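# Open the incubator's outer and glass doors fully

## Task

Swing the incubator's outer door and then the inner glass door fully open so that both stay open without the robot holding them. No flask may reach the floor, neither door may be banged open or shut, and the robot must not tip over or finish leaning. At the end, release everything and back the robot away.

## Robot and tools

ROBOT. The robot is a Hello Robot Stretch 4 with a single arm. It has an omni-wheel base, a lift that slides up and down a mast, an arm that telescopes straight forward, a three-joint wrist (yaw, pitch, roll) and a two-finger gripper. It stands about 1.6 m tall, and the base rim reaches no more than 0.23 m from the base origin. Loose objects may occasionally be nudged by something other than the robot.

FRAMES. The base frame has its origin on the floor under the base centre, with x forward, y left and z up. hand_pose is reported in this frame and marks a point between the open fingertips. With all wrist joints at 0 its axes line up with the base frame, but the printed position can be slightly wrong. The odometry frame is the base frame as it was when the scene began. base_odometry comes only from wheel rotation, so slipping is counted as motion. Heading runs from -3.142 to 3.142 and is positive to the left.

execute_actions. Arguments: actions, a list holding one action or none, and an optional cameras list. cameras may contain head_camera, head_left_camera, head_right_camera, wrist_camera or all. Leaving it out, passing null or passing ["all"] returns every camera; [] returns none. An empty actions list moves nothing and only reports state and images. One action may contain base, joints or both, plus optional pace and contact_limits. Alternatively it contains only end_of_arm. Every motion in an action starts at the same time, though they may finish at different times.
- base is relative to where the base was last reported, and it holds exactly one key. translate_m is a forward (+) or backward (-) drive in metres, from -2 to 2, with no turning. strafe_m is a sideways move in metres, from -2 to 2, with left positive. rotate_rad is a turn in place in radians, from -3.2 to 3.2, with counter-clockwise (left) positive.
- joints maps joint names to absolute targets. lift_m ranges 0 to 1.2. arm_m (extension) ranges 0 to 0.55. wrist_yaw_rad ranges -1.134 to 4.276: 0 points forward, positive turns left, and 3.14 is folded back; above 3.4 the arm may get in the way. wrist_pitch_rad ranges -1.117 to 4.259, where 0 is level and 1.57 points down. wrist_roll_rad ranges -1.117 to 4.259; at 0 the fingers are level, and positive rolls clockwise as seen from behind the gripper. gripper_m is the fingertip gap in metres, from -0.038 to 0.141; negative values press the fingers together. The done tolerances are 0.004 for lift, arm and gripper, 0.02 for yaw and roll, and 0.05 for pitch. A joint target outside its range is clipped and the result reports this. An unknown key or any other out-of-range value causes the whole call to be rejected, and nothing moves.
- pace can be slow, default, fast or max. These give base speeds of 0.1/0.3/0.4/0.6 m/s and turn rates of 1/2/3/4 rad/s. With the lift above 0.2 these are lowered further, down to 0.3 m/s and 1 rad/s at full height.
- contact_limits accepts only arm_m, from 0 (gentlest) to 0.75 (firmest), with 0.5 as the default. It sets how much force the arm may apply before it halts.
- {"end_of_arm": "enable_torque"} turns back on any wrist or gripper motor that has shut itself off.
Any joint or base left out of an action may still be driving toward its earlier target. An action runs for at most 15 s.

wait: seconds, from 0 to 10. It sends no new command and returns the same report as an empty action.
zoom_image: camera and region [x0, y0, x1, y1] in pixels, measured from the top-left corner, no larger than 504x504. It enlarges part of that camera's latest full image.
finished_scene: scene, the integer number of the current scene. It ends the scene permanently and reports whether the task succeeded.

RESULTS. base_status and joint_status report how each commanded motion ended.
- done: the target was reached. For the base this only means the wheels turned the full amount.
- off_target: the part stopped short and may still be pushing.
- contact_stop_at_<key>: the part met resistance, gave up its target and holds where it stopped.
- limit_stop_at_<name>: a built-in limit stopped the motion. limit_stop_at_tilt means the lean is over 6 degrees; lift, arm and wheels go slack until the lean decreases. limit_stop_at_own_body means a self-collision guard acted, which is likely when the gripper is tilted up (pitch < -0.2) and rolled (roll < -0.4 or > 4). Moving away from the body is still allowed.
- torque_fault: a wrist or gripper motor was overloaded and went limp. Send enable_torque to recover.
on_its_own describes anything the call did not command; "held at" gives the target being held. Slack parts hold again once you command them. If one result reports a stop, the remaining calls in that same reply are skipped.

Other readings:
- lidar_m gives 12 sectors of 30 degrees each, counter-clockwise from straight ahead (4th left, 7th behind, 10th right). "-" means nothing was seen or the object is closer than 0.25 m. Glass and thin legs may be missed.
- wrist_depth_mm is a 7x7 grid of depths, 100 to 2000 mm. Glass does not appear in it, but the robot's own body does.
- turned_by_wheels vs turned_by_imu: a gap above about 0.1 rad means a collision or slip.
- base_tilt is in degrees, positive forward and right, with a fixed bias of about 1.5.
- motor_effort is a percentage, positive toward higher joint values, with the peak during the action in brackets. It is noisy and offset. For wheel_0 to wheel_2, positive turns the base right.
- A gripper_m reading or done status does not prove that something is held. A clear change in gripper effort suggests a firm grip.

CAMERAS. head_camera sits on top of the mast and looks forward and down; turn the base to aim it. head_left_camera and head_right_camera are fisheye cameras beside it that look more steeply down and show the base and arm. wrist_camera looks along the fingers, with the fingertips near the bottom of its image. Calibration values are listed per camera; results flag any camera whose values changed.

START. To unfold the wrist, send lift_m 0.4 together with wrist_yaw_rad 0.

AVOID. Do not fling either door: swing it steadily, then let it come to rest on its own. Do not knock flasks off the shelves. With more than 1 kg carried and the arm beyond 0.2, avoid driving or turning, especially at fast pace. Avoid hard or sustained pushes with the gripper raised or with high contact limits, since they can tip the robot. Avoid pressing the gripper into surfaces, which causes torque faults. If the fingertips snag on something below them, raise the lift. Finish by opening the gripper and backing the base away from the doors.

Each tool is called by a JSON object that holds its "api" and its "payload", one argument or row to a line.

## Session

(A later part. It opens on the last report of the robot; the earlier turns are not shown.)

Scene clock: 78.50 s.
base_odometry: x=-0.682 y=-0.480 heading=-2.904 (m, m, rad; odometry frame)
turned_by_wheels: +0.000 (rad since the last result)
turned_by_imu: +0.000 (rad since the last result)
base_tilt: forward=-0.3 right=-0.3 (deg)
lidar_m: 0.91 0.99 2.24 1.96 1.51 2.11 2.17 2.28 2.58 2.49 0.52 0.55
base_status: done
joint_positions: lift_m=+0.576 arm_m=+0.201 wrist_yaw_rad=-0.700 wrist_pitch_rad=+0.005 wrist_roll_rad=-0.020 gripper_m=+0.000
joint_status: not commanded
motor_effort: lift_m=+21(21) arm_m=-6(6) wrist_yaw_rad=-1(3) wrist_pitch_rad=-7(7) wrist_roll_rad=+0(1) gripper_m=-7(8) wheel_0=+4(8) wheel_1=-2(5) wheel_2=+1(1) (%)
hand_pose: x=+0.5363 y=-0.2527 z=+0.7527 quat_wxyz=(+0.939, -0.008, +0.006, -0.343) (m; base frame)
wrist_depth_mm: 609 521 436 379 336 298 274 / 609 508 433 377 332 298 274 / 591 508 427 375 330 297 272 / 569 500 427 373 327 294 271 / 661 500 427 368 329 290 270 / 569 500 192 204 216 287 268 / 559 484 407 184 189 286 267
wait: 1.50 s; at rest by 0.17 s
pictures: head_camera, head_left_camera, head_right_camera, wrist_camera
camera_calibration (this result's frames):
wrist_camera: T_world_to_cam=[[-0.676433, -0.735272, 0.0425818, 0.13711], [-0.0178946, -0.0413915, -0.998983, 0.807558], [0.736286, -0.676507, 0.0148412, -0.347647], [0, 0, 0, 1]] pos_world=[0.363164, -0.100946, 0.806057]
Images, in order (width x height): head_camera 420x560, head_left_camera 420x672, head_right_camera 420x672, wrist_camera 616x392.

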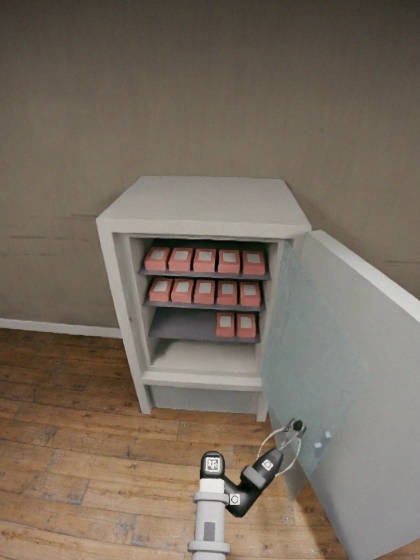

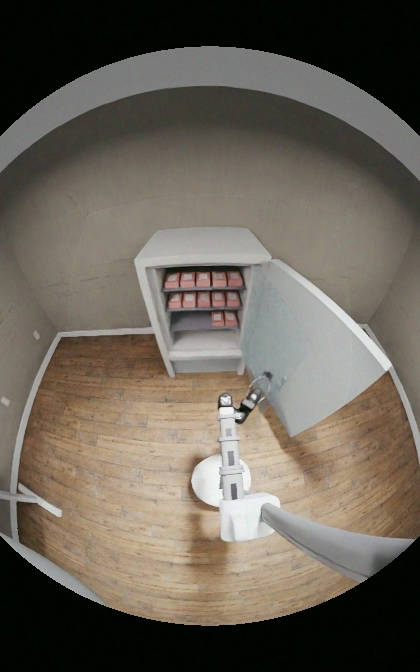

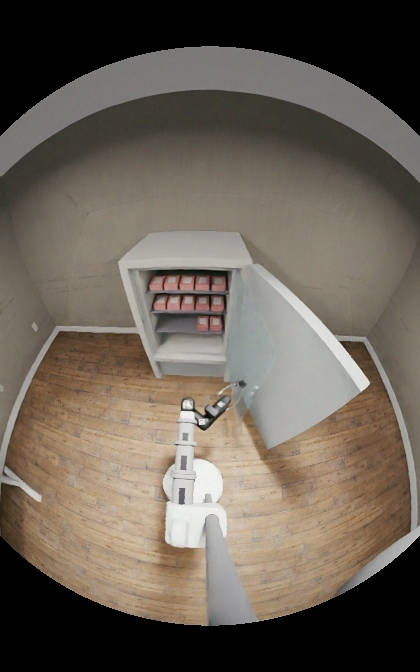

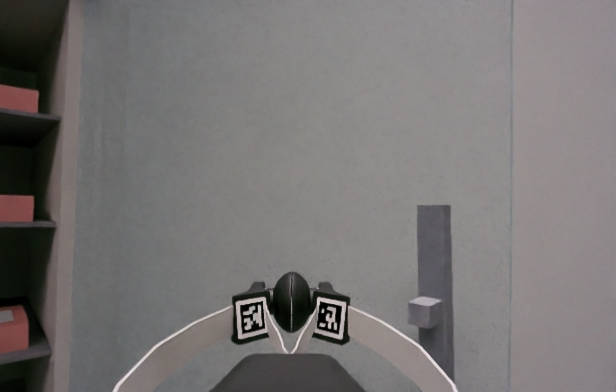

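{"api": "execute_actions", "payload": {
  "actions": [
    {"base": {"strafe_m": -0.016}, "pace": "slow"}
  ],
  "cameras": ["head_camera"]
}}

{"api": "wait", "payload": {
  "seconds": 2
}}

Scene clock: 79.67 s.
base_odometry: x=-0.686 y=-0.465 heading=-2.904 (m, m, rad; odometry frame)
turned_by_wheels: +0.000 (rad since the last result)
turned_by_imu: +0.000 (rad since the last result)
base_tilt: forward=-0.2 right=-0.2 (deg)
lidar_m: 0.91 0.96 2.24 1.94 1.53 2.14 2.18 2.28 2.56 2.46 0.51 0.56
base_status: done
joint_positions: lift_m=+0.576 arm_m=+0.201 wrist_yaw_rad=-0.700 wrist_pitch_rad=+0.005 wrist_roll_rad=-0.020 gripper_m=+0.000
joint_status: not commanded
motor_effort: lift_m=+21(21) arm_m=-6(6) wrist_yaw_rad=-1(1) wrist_pitch_rad=-7(7) wrist_roll_rad=+0(1) gripper_m=-5(6) wheel_0=+4(3) wheel_1=-2(6) wheel_2=+1(2) (%)
hand_pose: x=+0.5362 y=-0.2527 z=+0.7527 quat_wxyz=(+0.939, -0.008, +0.006, -0.343) (m; base frame)
wrist_depth_mm: 569 492 415 359 319 287 264 / 564 484 415 359 317 285 260 / 564 484 410 357 315 282 260 / 559 480 407 355 315 281 258 / 544 477 407 351 314 276 260 / 549 469 191 204 222 276 258 / 544 466 387 184 191 273 256
pictures: head_camera
Images, in order (width x height): head_camera 420x560.

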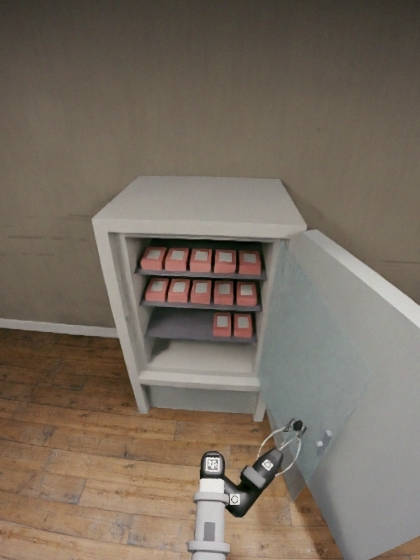

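Scene clock: 81.67 s.
base_odometry: x=-0.686 y=-0.465 heading=-2.904 (m, m, rad; odometry frame)
turned_by_wheels: +0.000 (rad since the last result)
turned_by_imu: +0.000 (rad since the last result)
base_tilt: forward=-0.2 right=-0.2 (deg)
lidar_m: 0.92 0.98 2.25 1.94 1.53 2.09 2.19 2.28 2.57 2.45 0.51 0.53
base_status: done
joint_positions: lift_m=+0.576 arm_m=+0.201 wrist_yaw_rad=-0.700 wrist_pitch_rad=+0.005 wrist_roll_rad=-0.020 gripper_m=+0.000
joint_status: not commanded
motor_effort: lift_m=+21(21) arm_m=-6(6) wrist_yaw_rad=-1(1) wrist_pitch_rad=-7(7) wrist_roll_rad=+0(1) gripper_m=-7(6) wheel_0=+4(3) wheel_1=-3(6) wheel_2=+1(2) (%)
hand_pose: x=+0.5362 y=-0.2527 z=+0.7527 quat_wxyz=(+0.939, -0.008, +0.006, -0.343) (m; base frame)
wrist_depth_mm: 569 492 415 362 319 286 263 / 559 488 413 359 319 285 260 / 559 484 413 355 315 283 259 / 554 480 404 355 315 282 259 / 549 477 404 353 314 277 259 / 549 469 192 204 221 274 258 / 539 466 389 185 190 273 256
wait: 2.00 s; at rest by 0.27 s
pictures: head_camera, head_left_camera, head_right_camera, wrist_camera
camera_calibration (this result's frames):
wrist_camera: T_world_to_cam=[[-0.676596, -0.735122, 0.0425819, 0.13717], [-0.0179037, -0.0413877, -0.998983, 0.807561], [0.736137, -0.67667, 0.0148413, -0.347591], [0, 0, 0, 1]] pos_world=[0.363142, -0.100944, 0.806057]
Images, in order (width x height): head_camera 420x560, head_left_camera 420x672, head_right_camera 420x672, wrist_camera 616x392.

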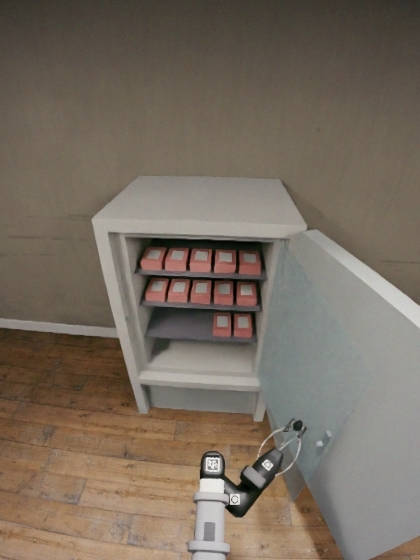

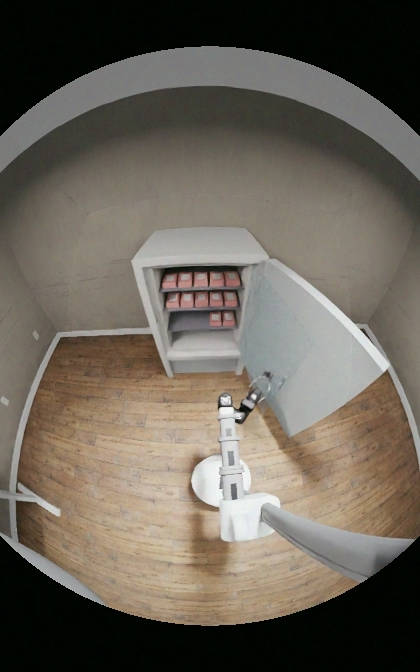

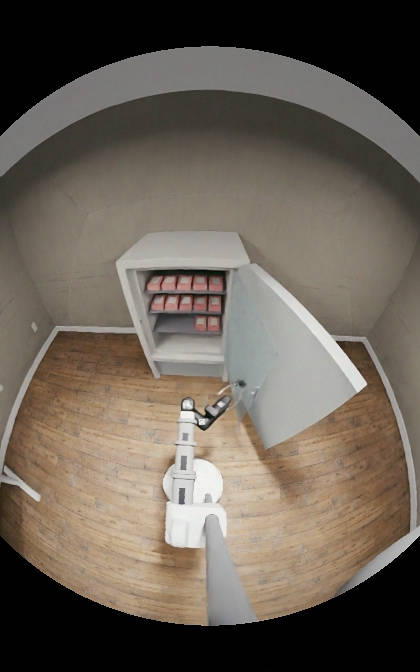

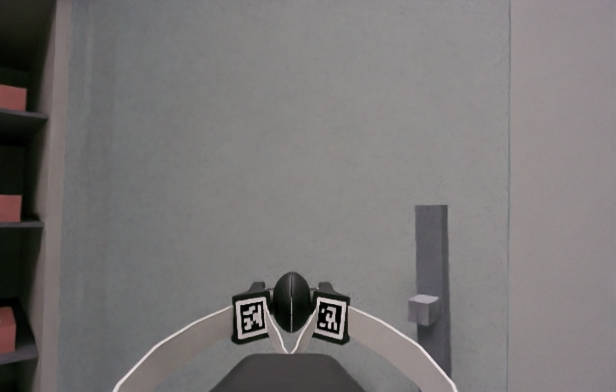

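{"api": "execute_actions", "payload": {
  "actions": [
    {"base": {"strafe_m": -0.014}, "pace": "slow"}
  ],
  "cameras": ["wrist_camera"]
}}

{"api": "wait", "payload": {
  "seconds": 1.5
}}

Scene clock: 82.87 s.
base_odometry: x=-0.689 y=-0.451 heading=-2.903 (m, m, rad; odometry frame)
turned_by_wheels: +0.001 (rad since the last result)
turned_by_imu: +0.002 (rad since the last result)
base_tilt: forward=-0.2 right=-0.4 (deg)
lidar_m: 0.92 0.98 2.22 1.94 1.53 2.15 2.17 2.29 2.55 2.47 0.50 0.55
base_status: done
joint_positions: lift_m=+0.576 arm_m=+0.200 wrist_yaw_rad=-0.706 wrist_pitch_rad=+0.004 wrist_roll_rad=-0.020 gripper_m=+0.000
joint_status: not commanded
on_its_own: wrist_yaw_rad is at rest, and its effort (+17) is outside its rest range (-13 to +13)
motor_effort: lift_m=+21(21) arm_m=-2(5) wrist_yaw_rad=+17(17) wrist_pitch_rad=-5(7) wrist_roll_rad=+1(0) gripper_m=-4(4) wheel_0=+15(18) wheel_1=+1(2) wheel_2=+1(1) (%)
hand_pose: x=+0.5341 y=-0.2537 z=+0.7530 quat_wxyz=(+0.938, -0.009, +0.005, -0.346) (m; base frame)
wrist_depth_mm: 569 477 402 349 309 277 255 / 554 477 402 347 309 276 255 / 554 469 399 345 306 274 253 / 544 469 397 342 304 273 252 / 549 462 392 342 303 271 251 / 539 455 193 202 216 270 250 / 535 433 384 160 167 268 248
pictures: wrist_camera
camera_calibration (this result's frames):
wrist_camera: T_world_to_cam=[[-0.680957, -0.731087, 0.0425395, 0.13835], [-0.0174149, -0.0419059, -0.99897, 0.807358], [0.732117, -0.680996, 0.0158043, -0.346313], [0, 0, 0, 1]] pos_world=[0.361812, -0.100858, 0.806114]
Images, in order (width x height): wrist_camera 616x392.

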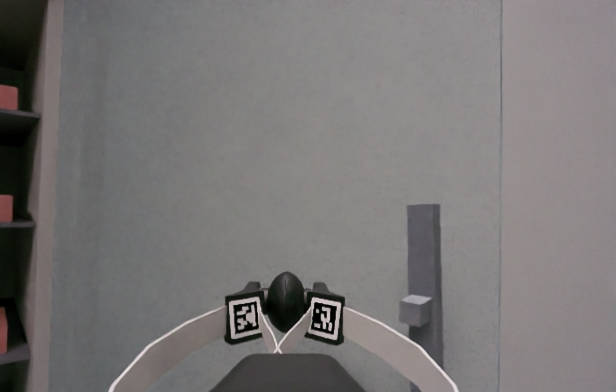

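Scene clock: 84.37 s.
base_odometry: x=-0.689 y=-0.451 heading=-2.903 (m, m, rad; odometry frame)
turned_by_wheels: +0.000 (rad since the last result)
turned_by_imu: +0.000 (rad since the last result)
base_tilt: forward=-0.3 right=-0.4 (deg)
lidar_m: 0.91 0.96 2.24 1.95 1.56 2.15 2.17 2.28 2.56 2.45 0.50 0.55
base_status: done
joint_positions: lift_m=+0.576 arm_m=+0.200 wrist_yaw_rad=-0.706 wrist_pitch_rad=+0.004 wrist_roll_rad=-0.020 gripper_m=+0.000
joint_status: not commanded
on_its_own: wrist_yaw_rad is at rest, and its effort (+16) is outside its rest range (-13 to +13)
motor_effort: lift_m=+21(21) arm_m=-2(5) wrist_yaw_rad=+16(17) wrist_pitch_rad=-4(7) wrist_roll_rad=+0(0) gripper_m=-5(4) wheel_0=+15(18) wheel_1=+1(2) wheel_2=+1(1) (%)
hand_pose: x=+0.5341 y=-0.2537 z=+0.7530 quat_wxyz=(+0.938, -0.009, +0.005, -0.346) (m; base frame)
wrist_depth_mm: 564 480 407 351 309 276 256 / 549 473 402 347 307 276 254 / 554 466 399 345 304 274 253 / 544 466 397 343 304 272 253 / 554 462 392 342 303 272 251 / 539 459 193 202 216 272 250 / 535 433 389 160 167 268 249
wait: 1.50 s; at rest by 0.27 s
pictures: head_camera, head_left_camera, head_right_camera, wrist_camera
camera_calibration (this result's frames):
wrist_camera: T_world_to_cam=[[-0.680957, -0.731087, 0.0425393, 0.138351], [-0.0174146, -0.0419059, -0.99897, 0.807357], [0.732117, -0.680996, 0.0158045, -0.346313], [0, 0, 0, 1]] pos_world=[0.361812, -0.100859, 0.806114]
Images, in order (width x height): head_camera 420x560, head_left_camera 420x672, head_right_camera 420x672, wrist_camera 616x392.

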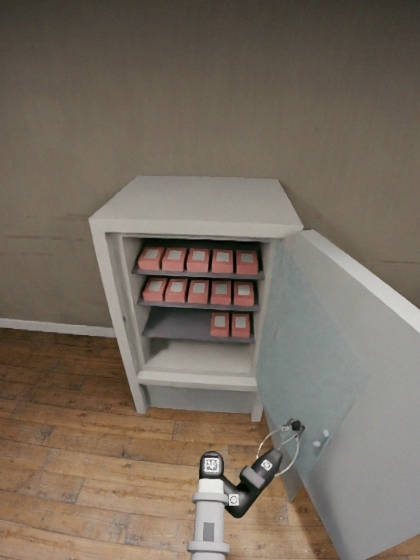

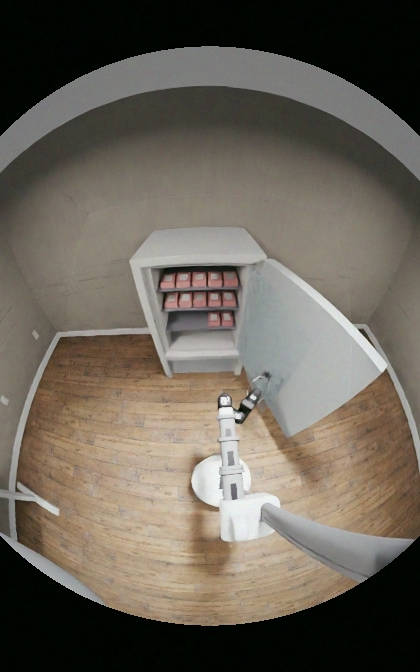

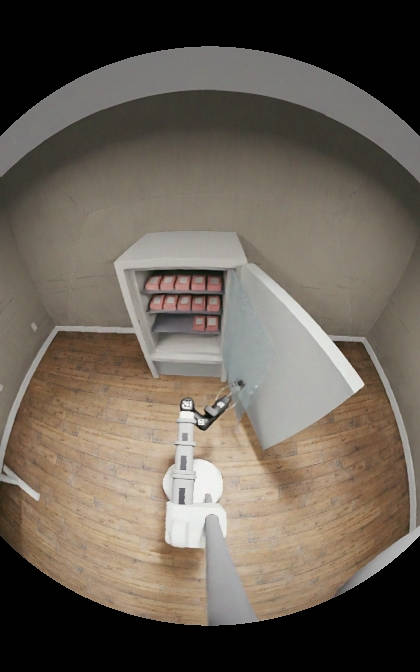

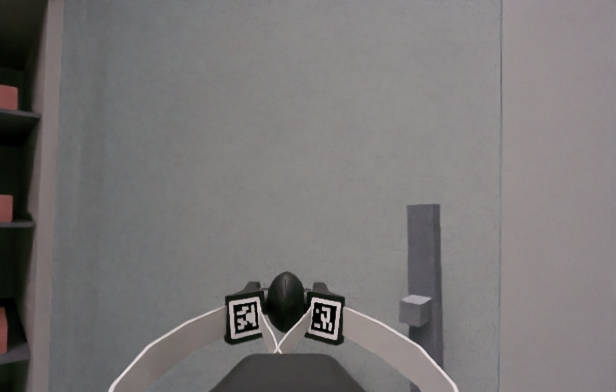

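The glass door is now at its limit, so I'll back off.

{"api": "execute_actions", "payload": {
  "actions": [
    {"base": {"strafe_m": 0.25}}
  ],
  "cameras": ["head_camera"]
}}

{"api": "wait", "payload": {
  "seconds": 3
}}

Scene clock: 86.73 s.
base_odometry: x=-0.629 y=-0.694 heading=-2.903 (m, m, rad; odometry frame)
turned_by_wheels: +0.000 (rad since the last result)
turned_by_imu: -0.001 (rad since the last result)
base_tilt: forward=-0.3 right=-0.3 (deg)
lidar_m: 0.92 1.62 2.09 1.95 1.31 1.79 2.16 2.26 2.82 2.70 0.66 0.81
base_status: done
joint_positions: lift_m=+0.576 arm_m=+0.200 wrist_yaw_rad=-0.700 wrist_pitch_rad=+0.005 wrist_roll_rad=-0.020 gripper_m=+0.000
joint_status: not commanded
motor_effort: lift_m=+21(21) arm_m=-2(2) wrist_yaw_rad=+0(17) wrist_pitch_rad=-7(7) wrist_roll_rad=+0(0) gripper_m=-5(7) wheel_0=+0(12) wheel_1=-1(10) wheel_2=+1(1) (%)
hand_pose: x=+0.5355 y=-0.2527 z=+0.7527 quat_wxyz=(+0.939, -0.008, +0.006, -0.343) (m; base frame)
wrist_depth_mm: 640 640 707 621 554 496 455 / 854 866 715 621 549 488 452 / 759 732 699 621 544 488 452 / 854 878 699 609 544 488 445 / 904 976 707 609 539 484 439 / 768 699 192 204 525 484 436 / 831 831 676 184 338 480 439
pictures: head_camera
Images, in order (width x height): head_camera 420x560.

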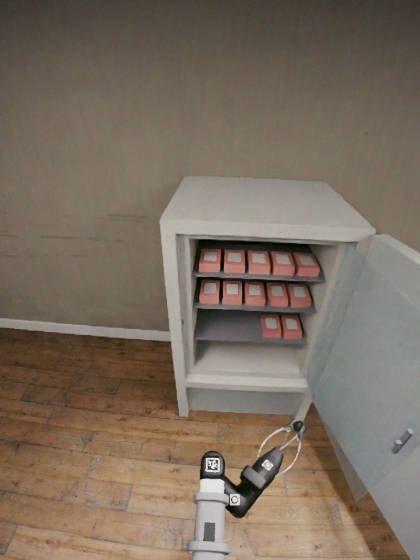

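Scene clock: 89.73 s.
base_odometry: x=-0.629 y=-0.694 heading=-2.903 (m, m, rad; odometry frame)
turned_by_wheels: +0.000 (rad since the last result)
turned_by_imu: +0.000 (rad since the last result)
base_tilt: forward=-0.3 right=-0.3 (deg)
lidar_m: 0.92 1.61 2.10 1.97 1.29 1.78 2.15 2.28 2.82 2.71 0.70 0.84
base_status: done
joint_positions: lift_m=+0.576 arm_m=+0.200 wrist_yaw_rad=-0.700 wrist_pitch_rad=+0.005 wrist_roll_rad=-0.020 gripper_m=+0.000
joint_status: not commanded
motor_effort: lift_m=+21(21) arm_m=-2(2) wrist_yaw_rad=+0(17) wrist_pitch_rad=-7(7) wrist_roll_rad=+0(0) gripper_m=-7(7) wheel_0=+0(12) wheel_1=-1(10) wheel_2=+0(1) (%)
hand_pose: x=+0.5355 y=-0.2527 z=+0.7527 quat_wxyz=(+0.939, -0.008, +0.006, -0.343) (m; base frame)
wrist_depth_mm: 640 654 707 634 554 492 452 / 842 878 715 627 549 492 452 / 750 732 715 621 544 492 449 / 854 866 699 609 539 484 445 / 891 991 699 609 539 484 439 / 768 699 191 204 525 480 439 / 842 831 676 184 338 480 442
wait: 3.00 s; at rest by 0.27 s
pictures: head_camera, head_left_camera, head_right_camera, wrist_camera
camera_calibration (this result's frames):
wrist_camera: T_world_to_cam=[[-0.676791, -0.734943, 0.0425813, 0.136772], [-0.0179059, -0.0413901, -0.998983, 0.80756], [0.735958, -0.676865, 0.0148526, -0.347021], [0, 0, 0, 1]] pos_world=[0.362419, -0.100942, 0.806068]
Images, in order (width x height): head_camera 420x560, head_left_camera 420x672, head_right_camera 420x672, wrist_camera 616x392.

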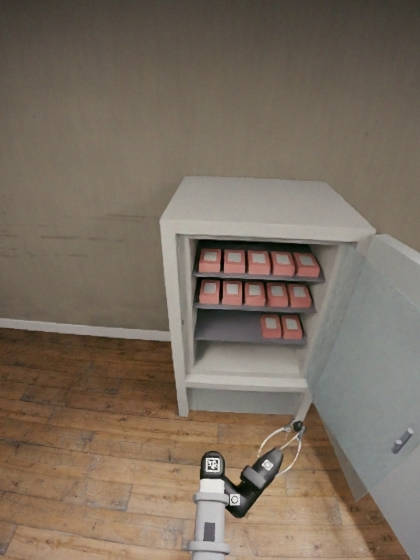

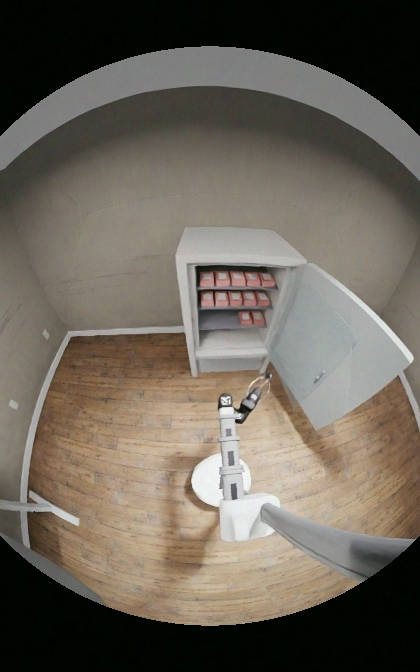

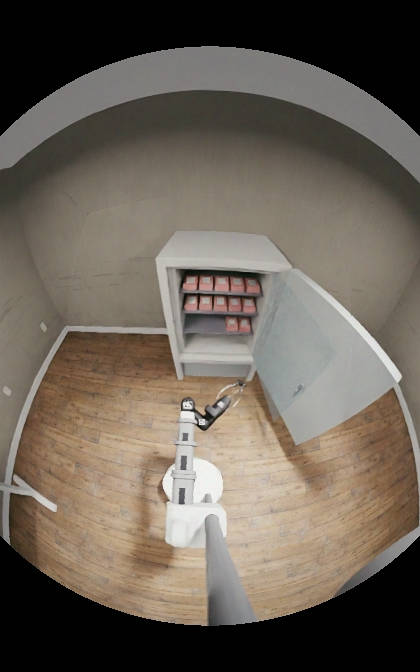

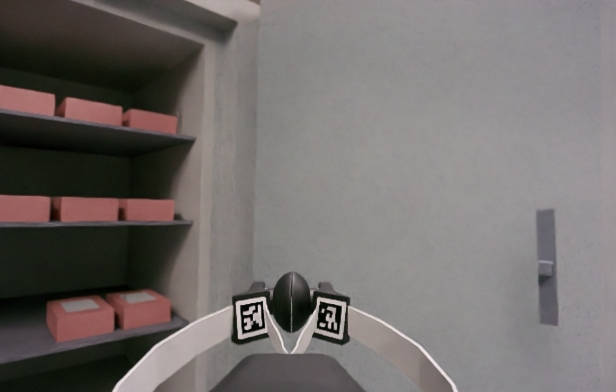

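Both doors are staying open on their own, so I'll finish the scene.

{"api": "finished_scene", "payload": {
  "scene": 2
}}

The scene is finished: the task was done.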